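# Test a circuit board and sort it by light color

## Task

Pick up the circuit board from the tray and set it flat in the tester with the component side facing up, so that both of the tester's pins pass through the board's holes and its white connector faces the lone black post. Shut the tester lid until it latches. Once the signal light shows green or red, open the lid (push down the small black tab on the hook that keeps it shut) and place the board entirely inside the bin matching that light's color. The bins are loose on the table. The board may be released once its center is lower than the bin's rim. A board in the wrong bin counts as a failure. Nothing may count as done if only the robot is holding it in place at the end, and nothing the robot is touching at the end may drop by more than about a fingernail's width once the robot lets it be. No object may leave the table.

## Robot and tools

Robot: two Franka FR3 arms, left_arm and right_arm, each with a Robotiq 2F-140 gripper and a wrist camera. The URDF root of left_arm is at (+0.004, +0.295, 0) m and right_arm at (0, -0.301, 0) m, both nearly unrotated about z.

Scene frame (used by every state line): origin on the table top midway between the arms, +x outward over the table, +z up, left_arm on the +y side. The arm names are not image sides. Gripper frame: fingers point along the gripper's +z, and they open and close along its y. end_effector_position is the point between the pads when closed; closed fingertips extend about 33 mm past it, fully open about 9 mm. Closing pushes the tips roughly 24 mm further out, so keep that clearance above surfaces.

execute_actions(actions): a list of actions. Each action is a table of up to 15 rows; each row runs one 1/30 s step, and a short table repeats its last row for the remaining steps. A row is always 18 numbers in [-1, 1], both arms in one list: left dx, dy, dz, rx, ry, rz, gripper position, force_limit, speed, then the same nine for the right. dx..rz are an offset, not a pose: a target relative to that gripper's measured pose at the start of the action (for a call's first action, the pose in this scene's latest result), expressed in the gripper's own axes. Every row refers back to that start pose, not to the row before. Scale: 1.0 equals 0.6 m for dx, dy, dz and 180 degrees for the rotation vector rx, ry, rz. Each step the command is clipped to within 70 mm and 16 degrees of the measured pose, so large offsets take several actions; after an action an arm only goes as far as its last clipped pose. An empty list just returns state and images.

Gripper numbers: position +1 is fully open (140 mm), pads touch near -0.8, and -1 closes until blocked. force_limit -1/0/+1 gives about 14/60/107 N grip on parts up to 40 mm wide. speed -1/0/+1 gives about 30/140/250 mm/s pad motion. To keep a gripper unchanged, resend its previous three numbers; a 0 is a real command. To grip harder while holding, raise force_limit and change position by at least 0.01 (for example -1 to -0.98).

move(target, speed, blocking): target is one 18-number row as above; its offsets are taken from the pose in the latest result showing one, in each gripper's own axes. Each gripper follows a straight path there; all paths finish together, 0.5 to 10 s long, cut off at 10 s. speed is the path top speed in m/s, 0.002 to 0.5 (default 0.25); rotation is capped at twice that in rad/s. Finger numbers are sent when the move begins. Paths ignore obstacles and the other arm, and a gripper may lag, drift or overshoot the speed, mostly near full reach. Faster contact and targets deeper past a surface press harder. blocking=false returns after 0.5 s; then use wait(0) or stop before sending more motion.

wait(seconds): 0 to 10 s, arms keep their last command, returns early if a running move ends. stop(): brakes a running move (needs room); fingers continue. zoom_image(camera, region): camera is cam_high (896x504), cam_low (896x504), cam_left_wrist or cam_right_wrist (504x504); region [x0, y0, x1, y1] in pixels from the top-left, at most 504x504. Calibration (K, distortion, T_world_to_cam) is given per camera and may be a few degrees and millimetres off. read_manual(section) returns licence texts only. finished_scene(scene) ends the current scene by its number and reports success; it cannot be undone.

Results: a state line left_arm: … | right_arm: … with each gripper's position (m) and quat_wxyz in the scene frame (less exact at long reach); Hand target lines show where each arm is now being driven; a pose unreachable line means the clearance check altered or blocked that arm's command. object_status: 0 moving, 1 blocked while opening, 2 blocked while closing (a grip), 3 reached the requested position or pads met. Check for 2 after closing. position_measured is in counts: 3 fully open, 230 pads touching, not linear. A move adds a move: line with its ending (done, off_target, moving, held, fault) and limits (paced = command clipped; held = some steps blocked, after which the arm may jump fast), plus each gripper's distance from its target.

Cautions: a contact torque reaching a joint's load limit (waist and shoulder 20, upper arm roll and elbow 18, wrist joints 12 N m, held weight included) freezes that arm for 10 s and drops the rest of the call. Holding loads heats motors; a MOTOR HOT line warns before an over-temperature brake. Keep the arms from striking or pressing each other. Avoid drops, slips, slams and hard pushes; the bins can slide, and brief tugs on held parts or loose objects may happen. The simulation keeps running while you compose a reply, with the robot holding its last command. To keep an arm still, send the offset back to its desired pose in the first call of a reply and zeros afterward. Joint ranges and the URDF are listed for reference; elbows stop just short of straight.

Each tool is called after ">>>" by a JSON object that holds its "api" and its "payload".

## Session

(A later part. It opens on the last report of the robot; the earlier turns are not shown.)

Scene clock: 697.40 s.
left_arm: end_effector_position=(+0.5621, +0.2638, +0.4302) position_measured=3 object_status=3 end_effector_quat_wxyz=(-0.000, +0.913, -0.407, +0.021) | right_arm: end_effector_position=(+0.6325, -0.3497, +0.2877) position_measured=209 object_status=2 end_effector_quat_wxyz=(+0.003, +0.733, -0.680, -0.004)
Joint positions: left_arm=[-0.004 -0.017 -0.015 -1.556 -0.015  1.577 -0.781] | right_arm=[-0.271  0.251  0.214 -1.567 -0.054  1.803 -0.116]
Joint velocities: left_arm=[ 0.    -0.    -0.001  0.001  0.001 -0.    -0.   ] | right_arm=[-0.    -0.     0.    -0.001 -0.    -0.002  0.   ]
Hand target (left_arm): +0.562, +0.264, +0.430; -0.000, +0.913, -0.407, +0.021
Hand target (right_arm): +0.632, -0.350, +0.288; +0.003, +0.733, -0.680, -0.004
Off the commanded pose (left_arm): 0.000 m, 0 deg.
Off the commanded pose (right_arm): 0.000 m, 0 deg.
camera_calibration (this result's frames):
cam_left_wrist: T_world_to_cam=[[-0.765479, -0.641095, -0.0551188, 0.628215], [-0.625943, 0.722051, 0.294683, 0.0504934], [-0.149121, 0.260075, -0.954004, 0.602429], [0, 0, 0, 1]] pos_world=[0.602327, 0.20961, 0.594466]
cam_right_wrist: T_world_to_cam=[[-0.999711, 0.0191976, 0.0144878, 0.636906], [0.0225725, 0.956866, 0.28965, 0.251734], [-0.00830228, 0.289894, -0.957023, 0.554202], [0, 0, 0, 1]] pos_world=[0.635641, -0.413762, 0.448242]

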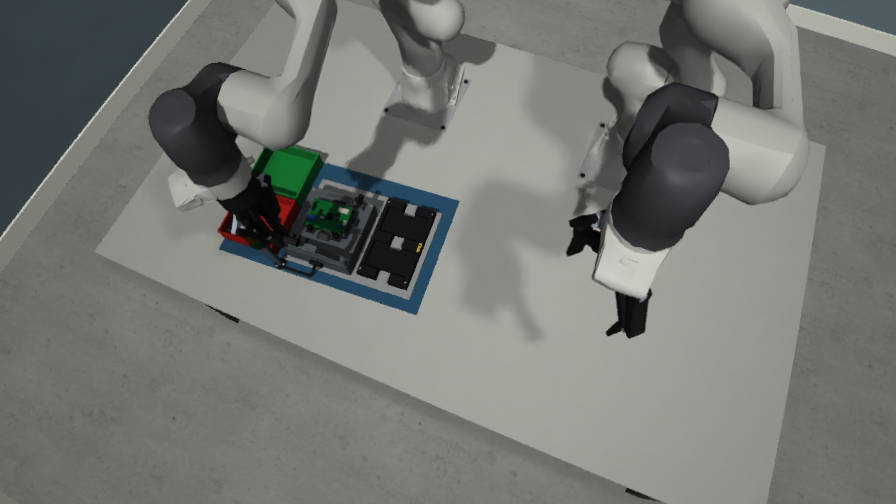

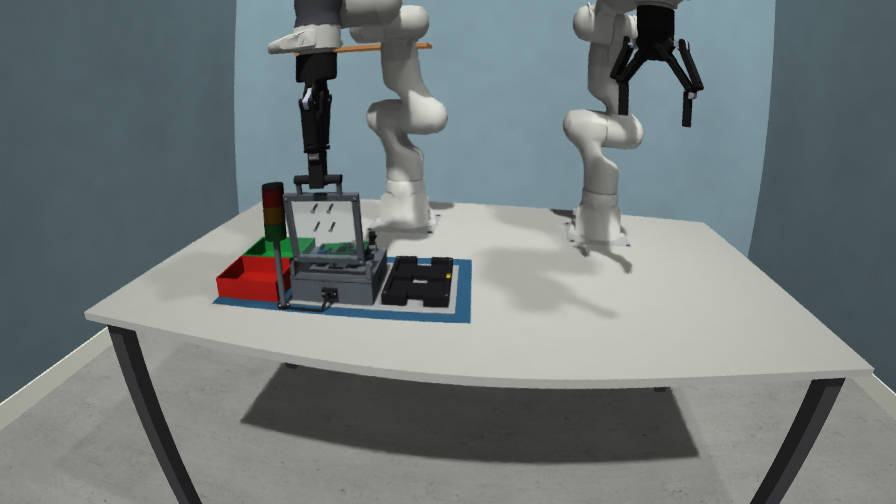

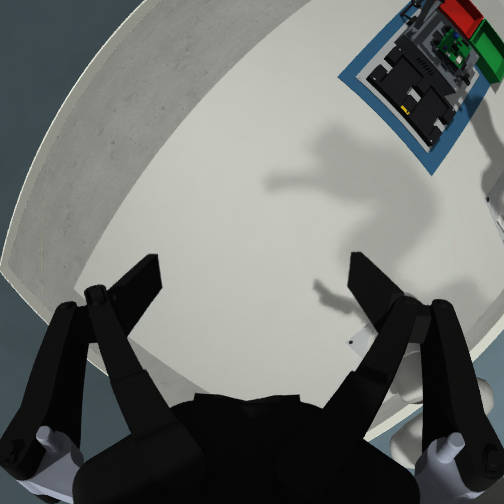

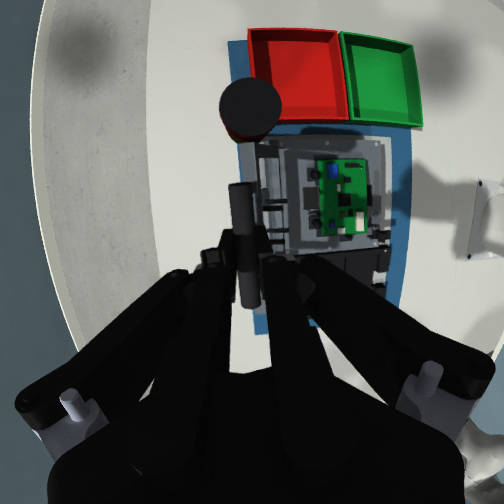

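>>> {"api": "move", "payload": {"target": [0,0,0,0,0,0,1,0,0, 0,0.089,-0.0155,0,0,0,-1,-0.6,-0.3], "speed": 0.1}}

>>> {"api": "move", "payload": {"target": [0,0,0,0,0,0,1,0,0, 0,0.143,0.035,0,0,0,-1,-0.6,-0.3], "speed": 0.12}}

Scene clock: 709.40 s.
left_arm: end_effector_position=(+0.5621, +0.2638, +0.4302) position_measured=3 object_status=3 end_effector_quat_wxyz=(-0.000, +0.913, -0.407, +0.021) | right_arm: end_effector_position=(+0.5841, -0.3520, +0.2954) position_measured=209 object_status=2 end_effector_quat_wxyz=(-0.001, +0.730, -0.683, -0.001)
Joint positions: left_arm=[-0.004 -0.017 -0.015 -1.556 -0.015  1.577 -0.781] | right_arm=[-0.302  0.08   0.214 -1.775 -0.015  1.852 -0.143]
Joint velocities: left_arm=[-0.    -0.001 -0.001  0.001  0.001 -0.001 -0.001] | right_arm=[-0.005 -0.007 -0.002 -0.01   0.009  0.011 -0.017]
Hand target (left_arm): +0.562, +0.264, +0.430; -0.000, +0.913, -0.407, +0.021
Hand target (right_arm): +0.579, -0.353, +0.297; +0.002, +0.733, -0.681, -0.005
Off the commanded pose (left_arm): 0.000 m, 0 deg.
Off the commanded pose (right_arm): 0.005 m, 1 deg.
move: off_target (right_arm)
camera_calibration (this result's frames):
cam_left_wrist: T_world_to_cam=[[-0.765479, -0.641095, -0.0551188, 0.628215], [-0.625943, 0.722051, 0.294683, 0.0504934], [-0.149121, 0.260075, -0.954004, 0.602429], [0, 0, 0, 1]] pos_world=[0.602327, 0.20961, 0.594466]
cam_right_wrist: T_world_to_cam=[[-0.999622, 0.0270128, 0.00508493, 0.59391], [0.0273203, 0.956038, 0.291968, 0.249096], [0.00302549, 0.291996, -0.956415, 0.555796], [0, 0, 0, 1]] pos_world=[0.585199, -0.416478, 0.455824]

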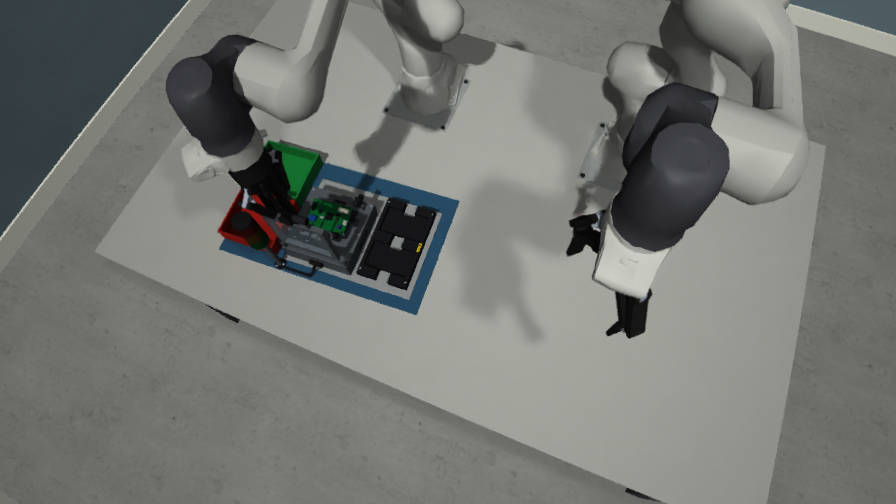

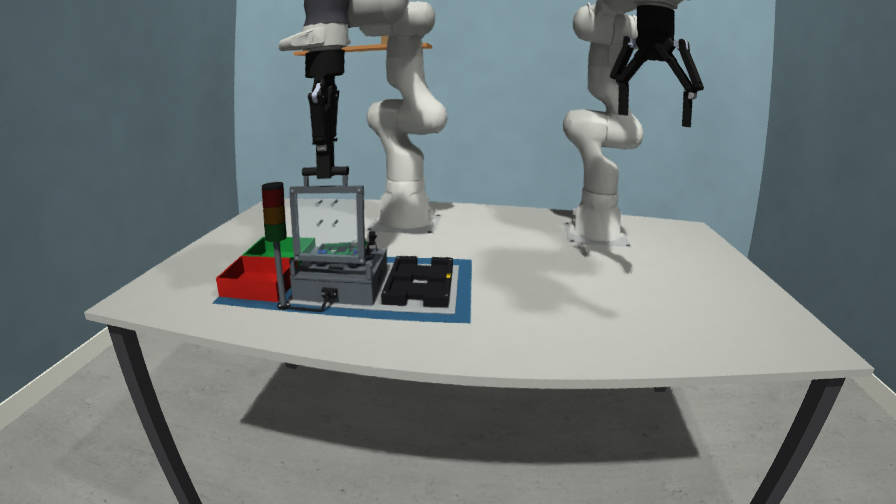

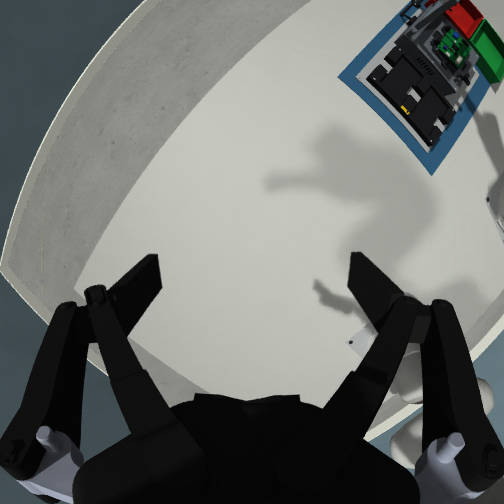

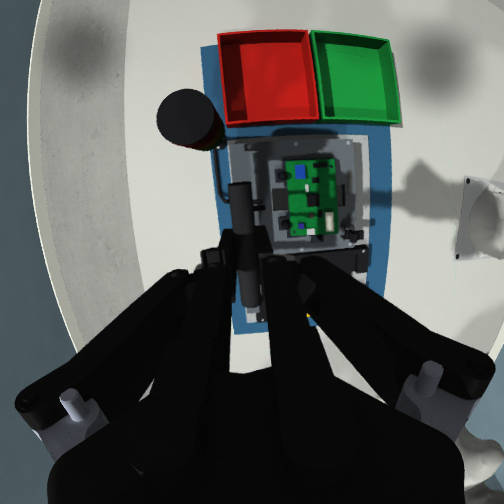

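Scene clock: 710.47 s.
left_arm: end_effector_position=(+0.5621, +0.2638, +0.4302) position_measured=3 object_status=3 end_effector_quat_wxyz=(-0.000, +0.913, -0.407, +0.021) | right_arm: end_effector_position=(+0.5068, -0.3551, +0.2812) position_measured=209 object_status=2 end_effector_quat_wxyz=(-0.010, +0.729, -0.685, +0.009)
Joint positions: left_arm=[-0.004 -0.017 -0.015 -1.556 -0.015  1.577 -0.781] | right_arm=[-0.317 -0.181  0.188 -2.116  0.042  1.965 -0.201]
Joint velocities: left_arm=[-0.    -0.001 -0.001 -0.001 -0.002 -0.001  0.002] | right_arm=[ 0.001 -0.01  -0.005 -0.013  0.01   0.012 -0.023]
Hand target (left_arm): +0.562, +0.264, +0.430; -0.000, +0.913, -0.407, +0.021
Hand target (right_arm): +0.498, -0.355, +0.274; -0.003, +0.730, -0.683, -0.003
Off the commanded pose (left_arm): 0.000 m, 0 deg.
Off the commanded pose (right_arm): 0.011 m, 2 deg.
move: off_target (right_arm)
camera_calibration (this result's frames):
cam_left_wrist: T_world_to_cam=[[-0.76548, -0.641095, -0.0551188, 0.628215], [-0.625942, 0.722051, 0.294683, 0.0504933], [-0.149121, 0.260075, -0.954004, 0.602428], [0, 0, 0, 1]] pos_world=[0.602327, 0.20961, 0.594466]
cam_right_wrist: T_world_to_cam=[[-0.999267, 0.0311825, -0.0222019, 0.525837], [0.0233441, 0.956088, 0.292149, 0.260233], [0.0303369, 0.291417, -0.956115, 0.529243], [0, 0, 0, 1]] pos_world=[0.503321, -0.419433, 0.441665]

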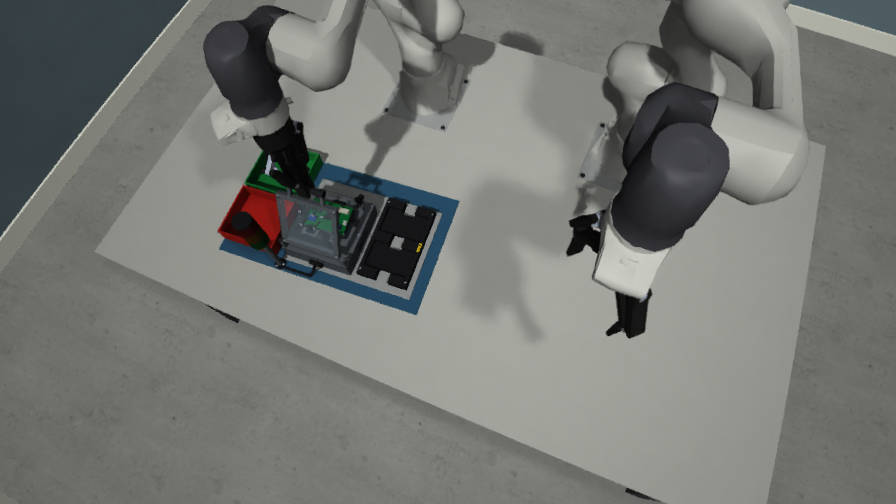

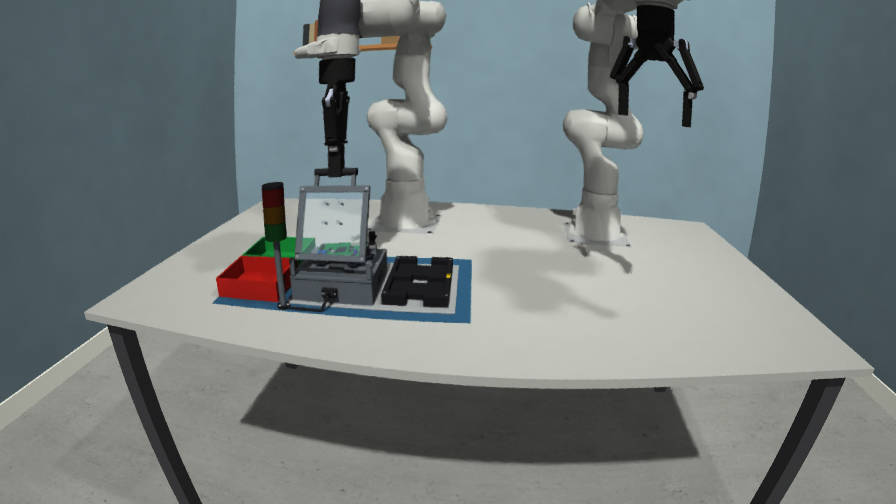

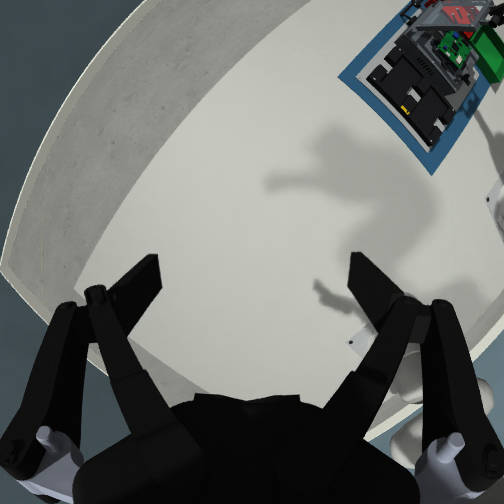

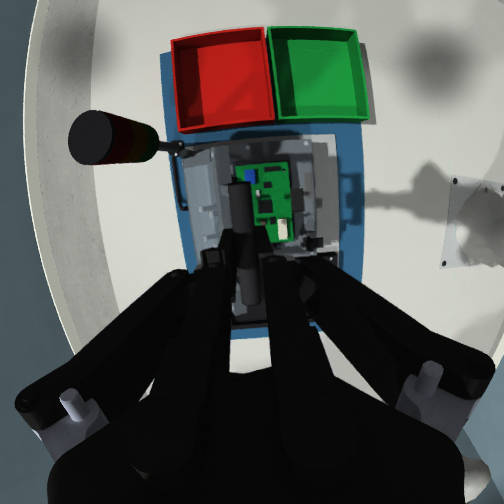

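>>> {"api": "move", "payload": {"target": [0,0,0,0,0,0,1,0,0, 0,0.108,0.084,0,0,0,-1,-0.6,-0.3], "speed": 0.12}}

>>> {"api": "move", "payload": {"target": [0,0,0,0,0,0,1,0,0, 0,0.055,0.092,0,0,0,-1,-0.6,-0.3], "speed": 0.12}}

Scene clock: 720.63 s.
left_arm: end_effector_position=(+0.5621, +0.2638, +0.4302) position_measured=3 object_status=3 end_effector_quat_wxyz=(-0.000, +0.913, -0.407, +0.021) | right_arm: end_effector_position=(+0.4486, -0.3567, +0.2369) position_measured=209 object_status=2 end_effector_quat_wxyz=(-0.015, +0.729, -0.685, +0.016)
Joint positions: left_arm=[-0.004 -0.017 -0.015 -1.556 -0.015  1.577 -0.781] | right_arm=[-0.315 -0.345  0.168 -2.398  0.073  2.101 -0.244]
Joint velocities: left_arm=[-0.     0.001  0.001 -0.    -0.    -0.    -0.001] | right_arm=[-0.    -0.009 -0.003 -0.013  0.006  0.012 -0.015]
Hand target (left_arm): +0.562, +0.264, +0.430; -0.000, +0.913, -0.407, +0.021
Hand target (right_arm): +0.443, -0.356, +0.229; -0.011, +0.729, -0.684, +0.008
Off the commanded pose (left_arm): 0.000 m, 0 deg.
Off the commanded pose (right_arm): 0.010 m, 1 deg.
move: off_target (right_arm)
camera_calibration (this result's frames):
cam_left_wrist: T_world_to_cam=[[-0.765479, -0.641095, -0.0551188, 0.628215], [-0.625943, 0.722051, 0.294683, 0.0504935], [-0.149121, 0.260075, -0.954004, 0.602429], [0, 0, 0, 1]] pos_world=[0.602327, 0.20961, 0.594466]
cam_right_wrist: T_world_to_cam=[[-0.998712, 0.0311848, -0.0400211, 0.470741], [0.0182497, 0.95681, 0.290142, 0.279109], [0.0473406, 0.289038, -0.956146, 0.480693], [0, 0, 0, 1]] pos_world=[0.442284, -0.420673, 0.397471]

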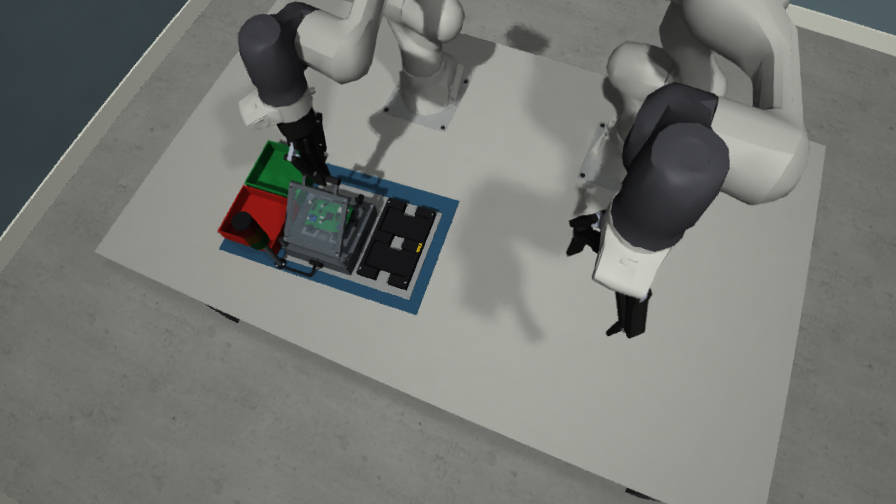

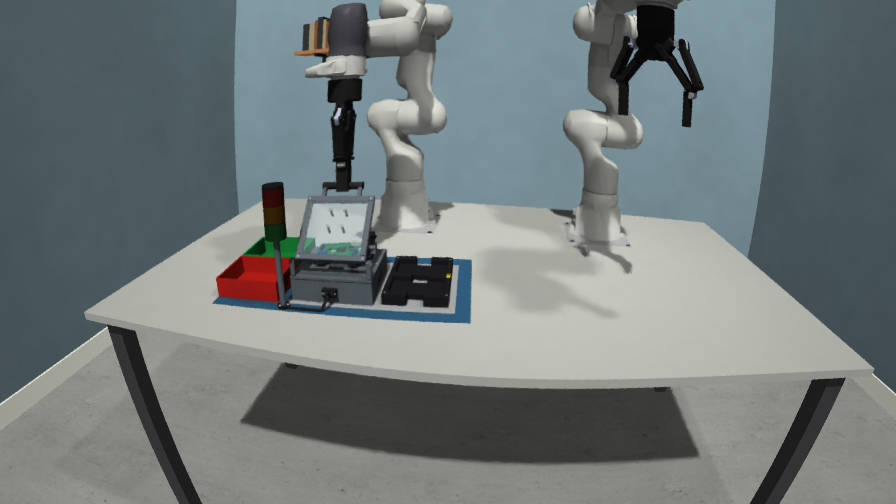

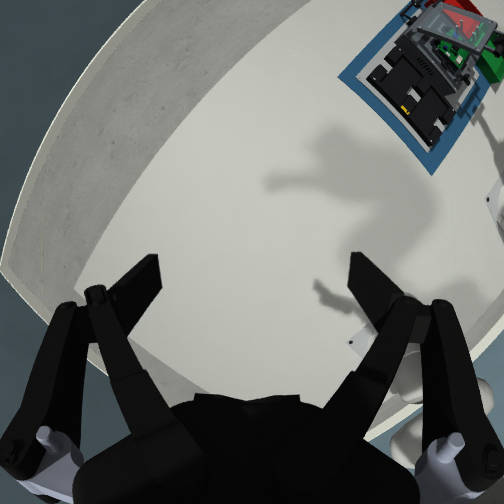

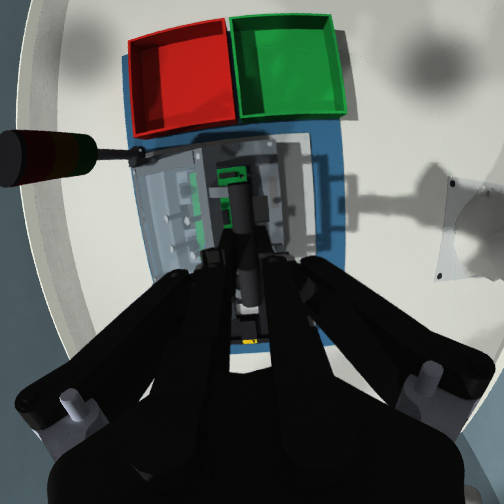

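Scene clock: 721.60 s.
left_arm: end_effector_position=(+0.5621, +0.2638, +0.4302) position_measured=3 object_status=3 end_effector_quat_wxyz=(-0.000, +0.913, -0.407, +0.021) | right_arm: end_effector_position=(+0.4149, -0.3574, +0.1818) position_measured=209 object_status=2 end_effector_quat_wxyz=(-0.012, +0.729, -0.684, +0.013)
Joint positions: left_arm=[-0.004 -0.017 -0.015 -1.556 -0.015  1.577 -0.781] | right_arm=[-0.314 -0.38   0.166 -2.577  0.083  2.235 -0.264]
Joint velocities: left_arm=[ 0.001 -0.001 -0.002  0.001 -0.001  0.    -0.001] | right_arm=[-0.002 -0.001 -0.001 -0.007  0.002  0.006 -0.007]
Hand target (left_arm): +0.562, +0.264, +0.430; -0.000, +0.913, -0.407, +0.021
Hand target (right_arm): +0.418, -0.357, +0.180; -0.016, +0.729, -0.684, +0.016
Off the commanded pose (left_arm): 0.000 m, 0 deg.
Off the commanded pose (right_arm): 0.004 m, 1 deg.
move: off_target (right_arm)
camera_calibration (this result's frames):
cam_left_wrist: T_world_to_cam=[[-0.765479, -0.641095, -0.0551187, 0.628215], [-0.625943, 0.722051, 0.294683, 0.0504933], [-0.149121, 0.260075, -0.954004, 0.602429], [0, 0, 0, 1]] pos_world=[0.602327, 0.20961, 0.594466]
cam_right_wrist: T_world_to_cam=[[-0.999094, 0.0293363, -0.0308256, 0.43265], [0.0191735, 0.95703, 0.289355, 0.296228], [0.0379896, 0.288502, -0.956725, 0.433561], [0, 0, 0, 1]] pos_world=[0.410108, -0.421275, 0.34242]

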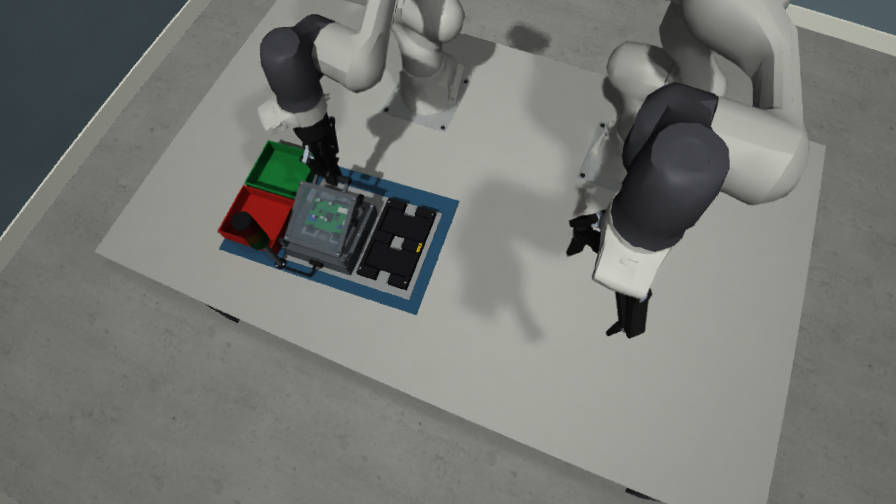

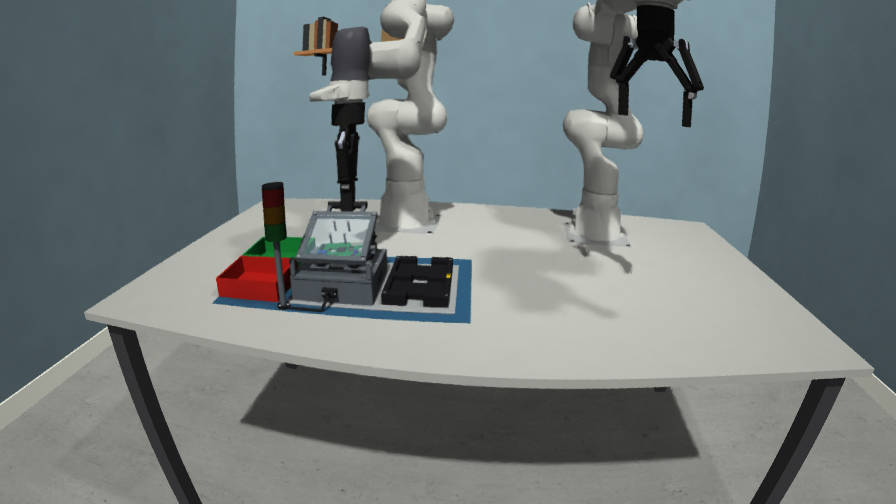

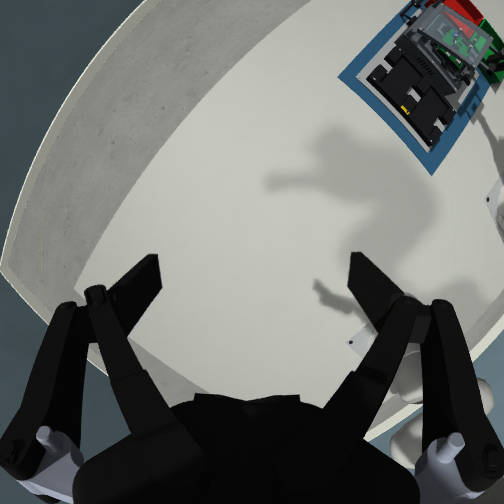

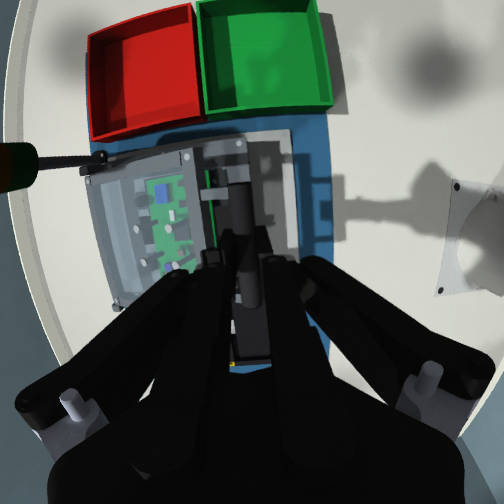

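>>> {"api": "move", "payload": {"target": [0,0,0,0,0,0,1,0,0, 0,0.023,0.077,-0.008,0,0,-1,-0.6,-0.3], "speed": 0.1}}

>>> {"api": "move", "payload": {"target": [0,0,0,0,0,0,1,0,0, 0,0.002,0.042,0,0,0,-1,-0.6,-0.3], "speed": 0.05}}

Scene clock: 727.10 s.
left_arm: end_effector_position=(+0.5621, +0.2638, +0.4302) position_measured=3 object_status=3 end_effector_quat_wxyz=(-0.000, +0.913, -0.407, +0.021) | right_arm: end_effector_position=(+0.4029, -0.3577, +0.1386) position_measured=209 object_status=2 end_effector_quat_wxyz=(-0.004, +0.731, -0.683, +0.005)
Joint positions: left_arm=[-0.004 -0.017 -0.015 -1.556 -0.015  1.577 -0.781] | right_arm=[-0.315 -0.325  0.171 -2.645  0.076  2.335 -0.265]
Joint velocities: left_arm=[ 0.    -0.001 -0.    -0.001  0.001 -0.    -0.   ] | right_arm=[-0.001  0.     0.001 -0.003 -0.002  0.006 -0.002]
Hand target (left_arm): +0.562, +0.264, +0.430; -0.000, +0.913, -0.407, +0.021
Hand target (right_arm): +0.403, -0.357, +0.135; -0.003, +0.730, -0.684, +0.004
Off the commanded pose (left_arm): 0.000 m, 0 deg.
Off the commanded pose (right_arm): 0.004 m, 0 deg.
move: off_target (right_arm)
camera_calibration (this result's frames):
cam_left_wrist: T_world_to_cam=[[-0.765479, -0.641095, -0.0551187, 0.628215], [-0.625943, 0.722051, 0.294683, 0.0504934], [-0.149121, 0.260075, -0.954004, 0.602429], [0, 0, 0, 1]] pos_world=[0.602327, 0.20961, 0.594466]
cam_right_wrist: T_world_to_cam=[[-0.99966, 0.0250184, -0.00739107, 0.414794], [0.0218196, 0.957153, 0.28876, 0.308283], [0.0142987, 0.288501, -0.957373, 0.402398], [0, 0, 0, 1]] pos_world=[0.402173, -0.421544, 0.299291]

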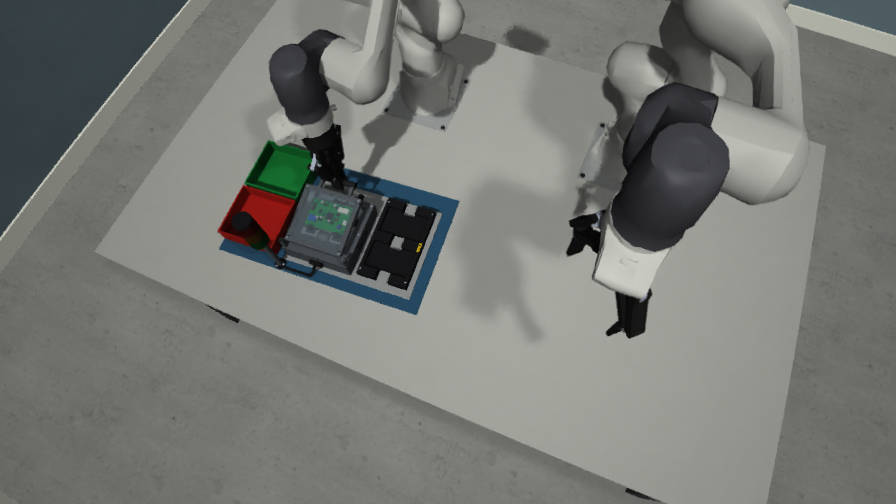

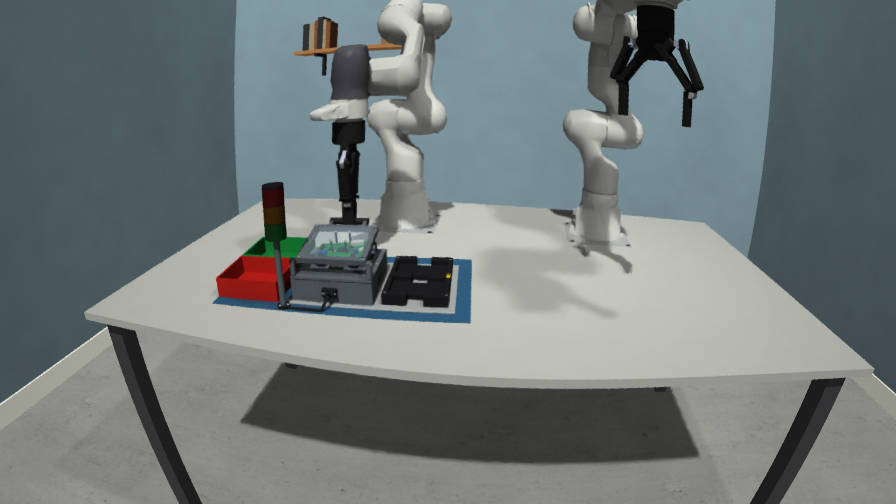

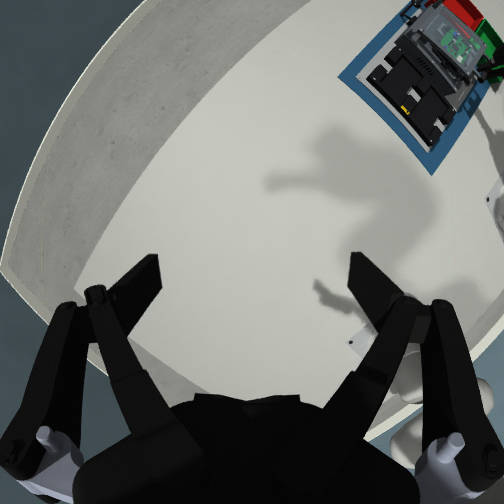

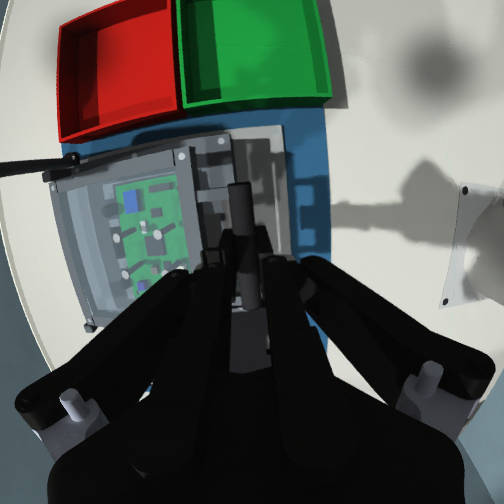

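Scene clock: 727.90 s.
left_arm: end_effector_position=(+0.5621, +0.2638, +0.4302) position_measured=3 object_status=3 end_effector_quat_wxyz=(-0.000, +0.913, -0.407, +0.021) | right_arm: end_effector_position=(+0.4007, -0.3577, +0.1191) position_measured=209 object_status=2 end_effector_quat_wxyz=(-0.003, +0.731, -0.682, +0.003)
Joint positions: left_arm=[-0.004 -0.017 -0.015 -1.556 -0.015  1.577 -0.781] | right_arm=[-0.315 -0.289  0.172 -2.67   0.074  2.393 -0.265]
Joint velocities: left_arm=[ 0.    -0.    -0.    -0.001  0.001 -0.001  0.002] | right_arm=[-0.001  0.001 -0.    -0.001 -0.     0.003  0.003]
Hand target (left_arm): +0.562, +0.264, +0.430; -0.000, +0.913, -0.407, +0.021
Hand target (right_arm): +0.402, -0.357, +0.114; -0.004, +0.731, -0.682, +0.005
Off the commanded pose (left_arm): 0.000 m, 0 deg.
Off the commanded pose (right_arm): 0.006 m, 0 deg.
move: off_target (right_arm)
camera_calibration (this result's frames):
cam_left_wrist: T_world_to_cam=[[-0.765479, -0.641095, -0.0551189, 0.628215], [-0.625943, 0.722051, 0.294683, 0.0504935], [-0.149121, 0.260075, -0.954004, 0.602428], [0, 0, 0, 1]] pos_world=[0.602327, 0.20961, 0.594466]
cam_right_wrist: T_world_to_cam=[[-0.999708, 0.0237183, -0.00470908, 0.411666], [0.0213359, 0.956837, 0.289841, 0.313945], [0.0113804, 0.289656, -0.957063, 0.385274], [0, 0, 0, 1]] pos_world=[0.400463, -0.421755, 0.279676]

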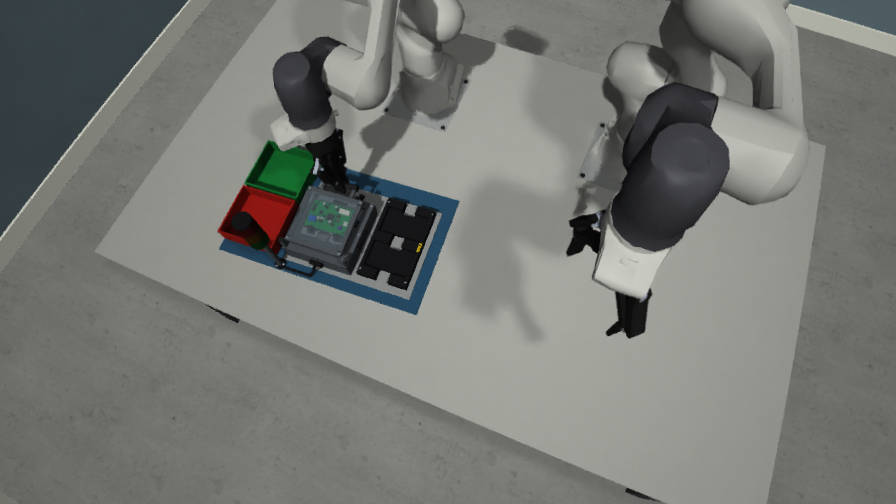

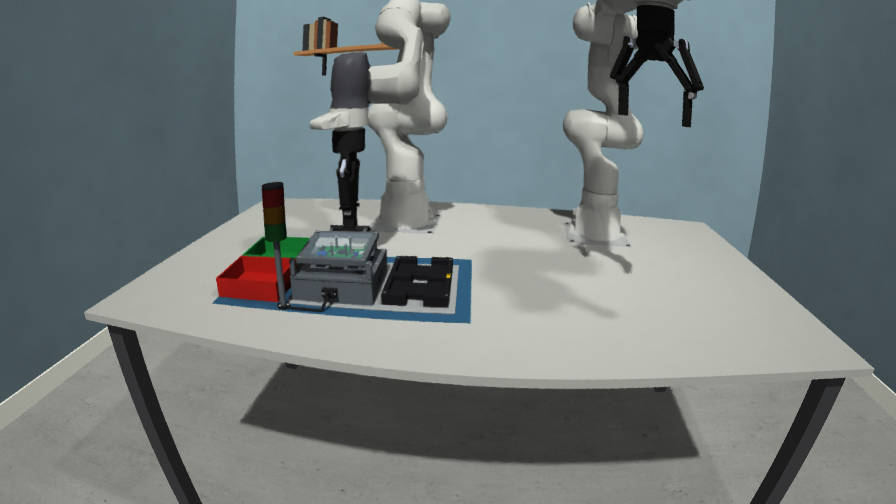

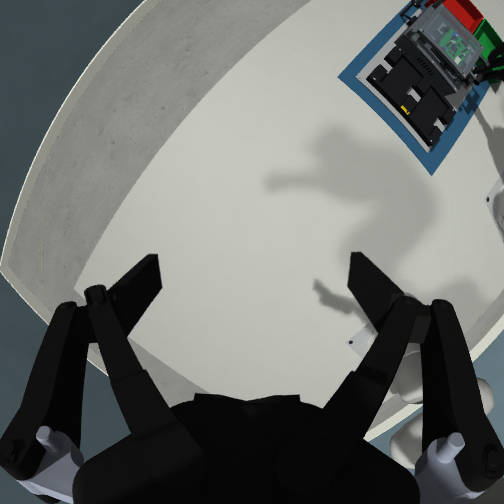

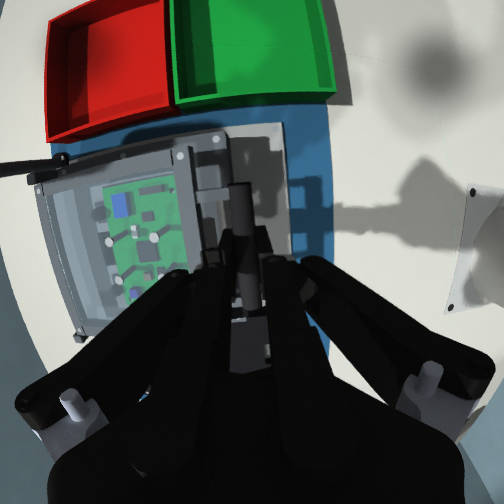

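>>> {"api": "move", "payload": {"target": [0,0,0,0,0,0,1,0,0, 0,0,0.025,0,0,0,-1,-0.6,-0.3], "speed": 0.04}}

Scene clock: 732.13 s.
left_arm: end_effector_position=(+0.5621, +0.2638, +0.4302) position_measured=3 object_status=3 end_effector_quat_wxyz=(-0.000, +0.913, -0.407, +0.021) | right_arm: end_effector_position=(+0.4002, -0.3577, +0.1083) position_measured=209 object_status=2 end_effector_quat_wxyz=(-0.003, +0.731, -0.682, +0.002)
Joint positions: left_arm=[-0.004 -0.017 -0.015 -1.556 -0.015  1.577 -0.781] | right_arm=[-0.315 -0.265  0.173 -2.68   0.073  2.425 -0.265]
Joint velocities: left_arm=[-0.     0.     0.001 -0.     0.     0.     0.   ] | right_arm=[ 0.     0.001  0.    -0.004 -0.     0.006  0.001]
Hand target (left_arm): +0.562, +0.264, +0.430; -0.000, +0.913, -0.407, +0.021
Hand target (right_arm): +0.401, -0.357, +0.104; -0.003, +0.731, -0.682, +0.003
Off the commanded pose (left_arm): 0.000 m, 0 deg.
Off the commanded pose (right_arm): 0.004 m, 0 deg.
move: off_target (right_arm)
camera_calibration (this result's frames):
cam_left_wrist: T_world_to_cam=[[-0.765479, -0.641095, -0.0551188, 0.628215], [-0.625943, 0.722051, 0.294683, 0.0504934], [-0.149121, 0.260075, -0.954004, 0.602428], [0, 0, 0, 1]] pos_world=[0.602327, 0.209611, 0.594466]
cam_right_wrist: T_world_to_cam=[[-0.999728, 0.0230653, -0.00342424, 0.410784], [0.0210701, 0.956466, 0.291081, 0.316887], [0.00998903, 0.29093, -0.956692, 0.375969], [0, 0, 0, 1]] pos_world=[0.40024, -0.421947, 0.268854]

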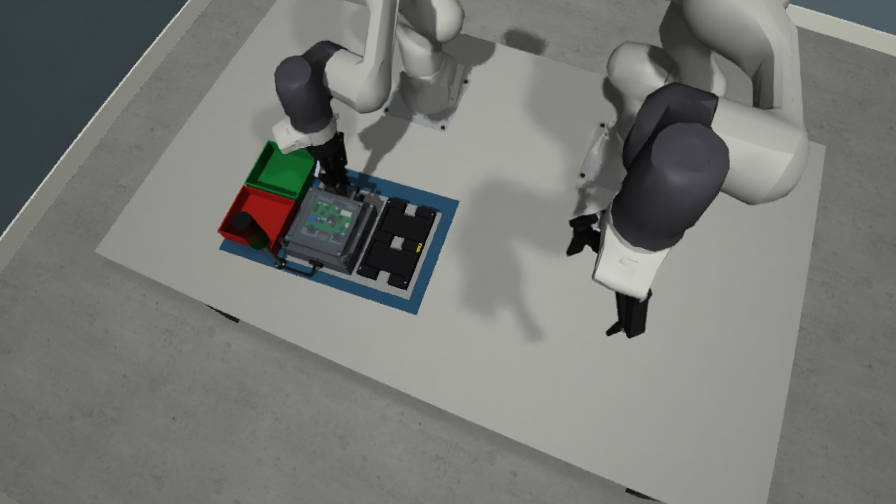

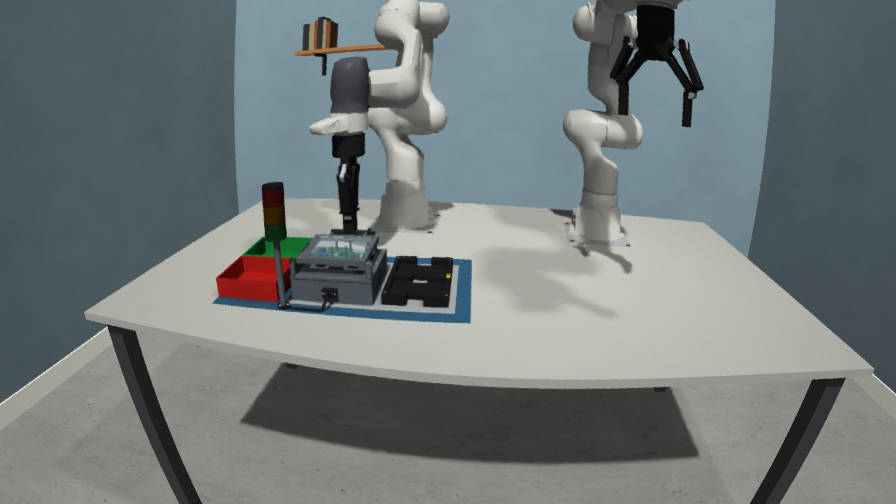

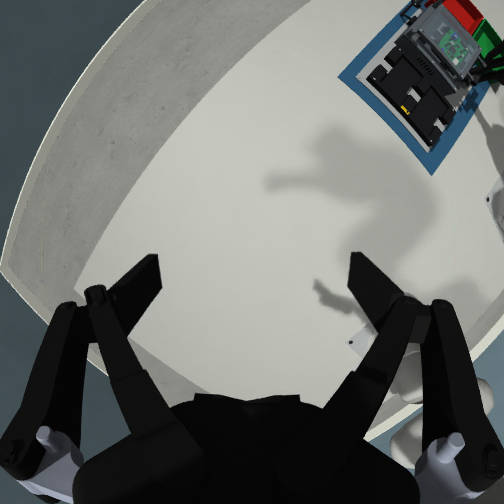

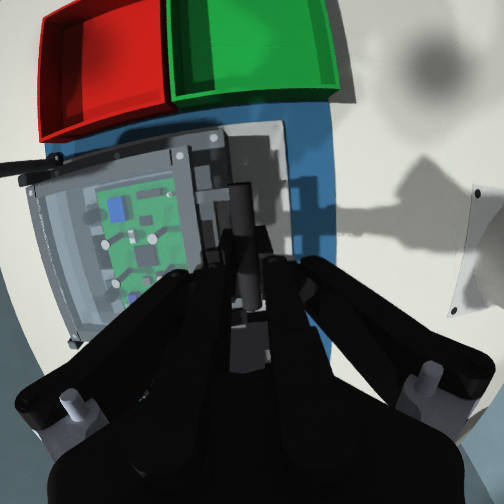

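>>> {"api": "execute_actions", "payload": {"actions": [[[0,0,0,0,0,0,1,0,0, 0,0,-0.003,0,0,0,-0.3,-0.5,-0.3]],[[0,0,0,0,0,0,1,0,0, 0,0,0,0,0,0,-0.3,-0.5,-0.3]]]}}

>>> {"api": "zoom_image", "payload": {"camera": "cam_low", "region": [200, 160, 480, 330]}}

Scene clock: 737.47 s.
left_arm: end_effector_position=(+0.5621, +0.2638, +0.4302) position_measured=3 object_status=3 end_effector_quat_wxyz=(-0.000, +0.913, -0.407, +0.021) | right_arm: end_effector_position=(+0.4004, -0.3578, +0.1093) position_measured=167 object_status=3 end_effector_quat_wxyz=(-0.003, +0.732, -0.682, +0.003)
Joint positions: left_arm=[-0.004 -0.017 -0.015 -1.556 -0.015  1.577 -0.781] | right_arm=[-0.315 -0.268  0.173 -2.68   0.073  2.423 -0.265]
Joint velocities: left_arm=[ 0.001 -0.001 -0.001  0.     0.001  0.002 -0.   ] | right_arm=[ 0.001 -0.001  0.     0.003 -0.     0.    -0.001]
Hand target (left_arm): +0.562, +0.264, +0.430; -0.000, +0.913, -0.407, +0.021
Hand target (right_arm): +0.400, -0.358, +0.109; -0.003, +0.732, -0.682, +0.003
Off the commanded pose (left_arm): 0.000 m, 0 deg.
Off the commanded pose (right_arm): 0.000 m, 0 deg.
camera_calibration (this result's frames):
cam_left_wrist: T_world_to_cam=[[-0.76548, -0.641095, -0.0551188, 0.628215], [-0.625943, 0.722051, 0.294683, 0.0504934], [-0.149121, 0.260075, -0.954004, 0.602428], [0, 0, 0, 1]] pos_world=[0.602327, 0.20961, 0.594466]
cam_right_wrist: T_world_to_cam=[[-0.999729, 0.0228186, -0.00455473, 0.411007], [0.0205119, 0.956655, 0.290499, 0.317009], [0.0109861, 0.290327, -0.956864, 0.376343], [0, 0, 0, 1]] pos_world=[0.400259, -0.42191, 0.26989]

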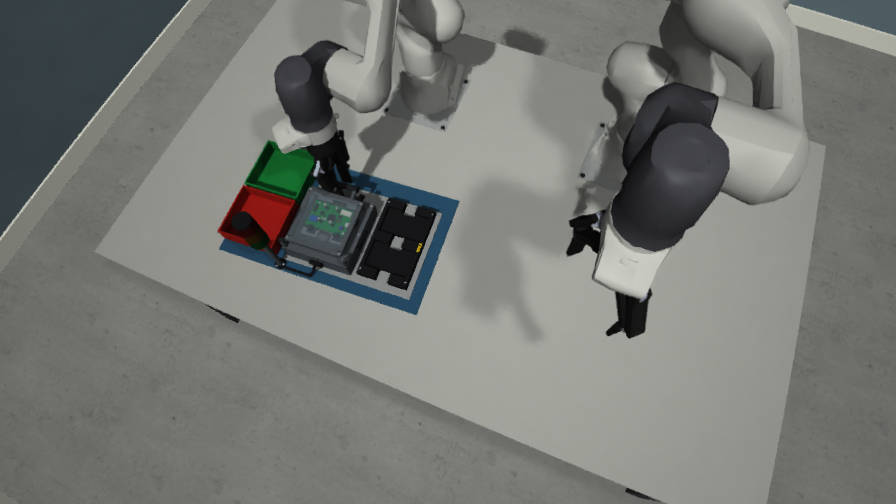

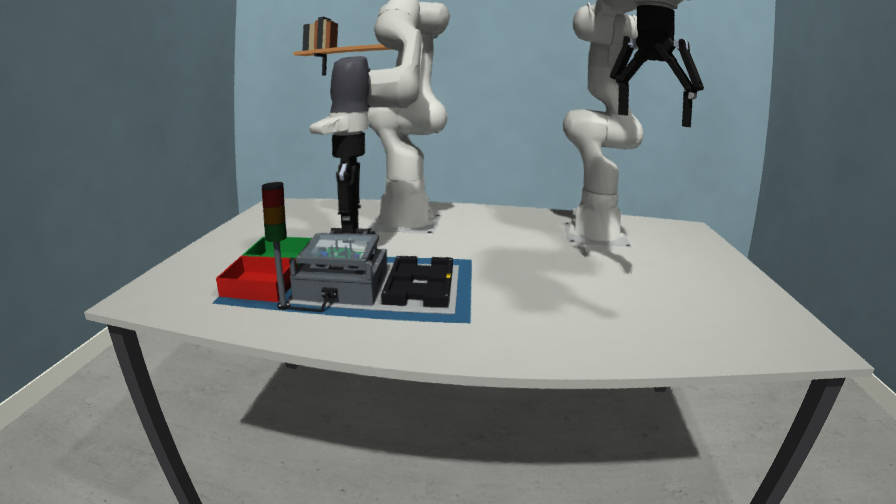

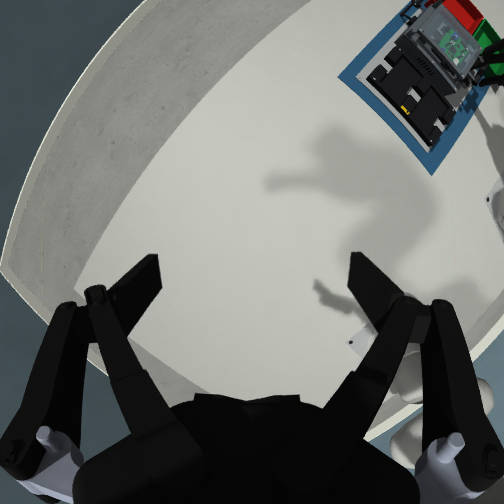

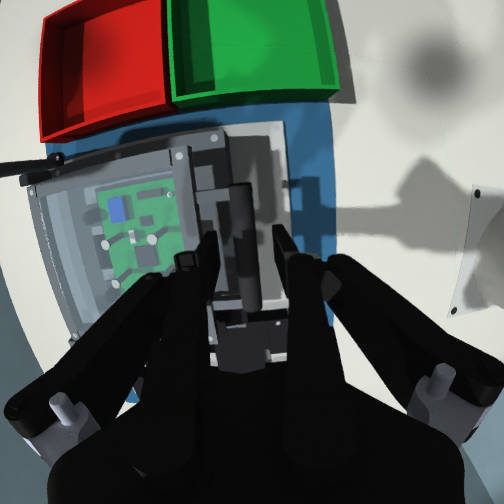

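Region (200, 160, 480, 330) of cam_low's 896x504 image, scaled by 1.800, with more detail than that image has; it fills the top 306 rows of this view, and the rest is white.

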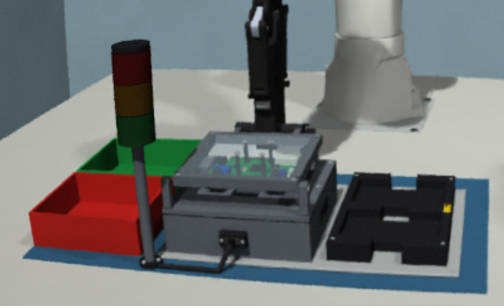

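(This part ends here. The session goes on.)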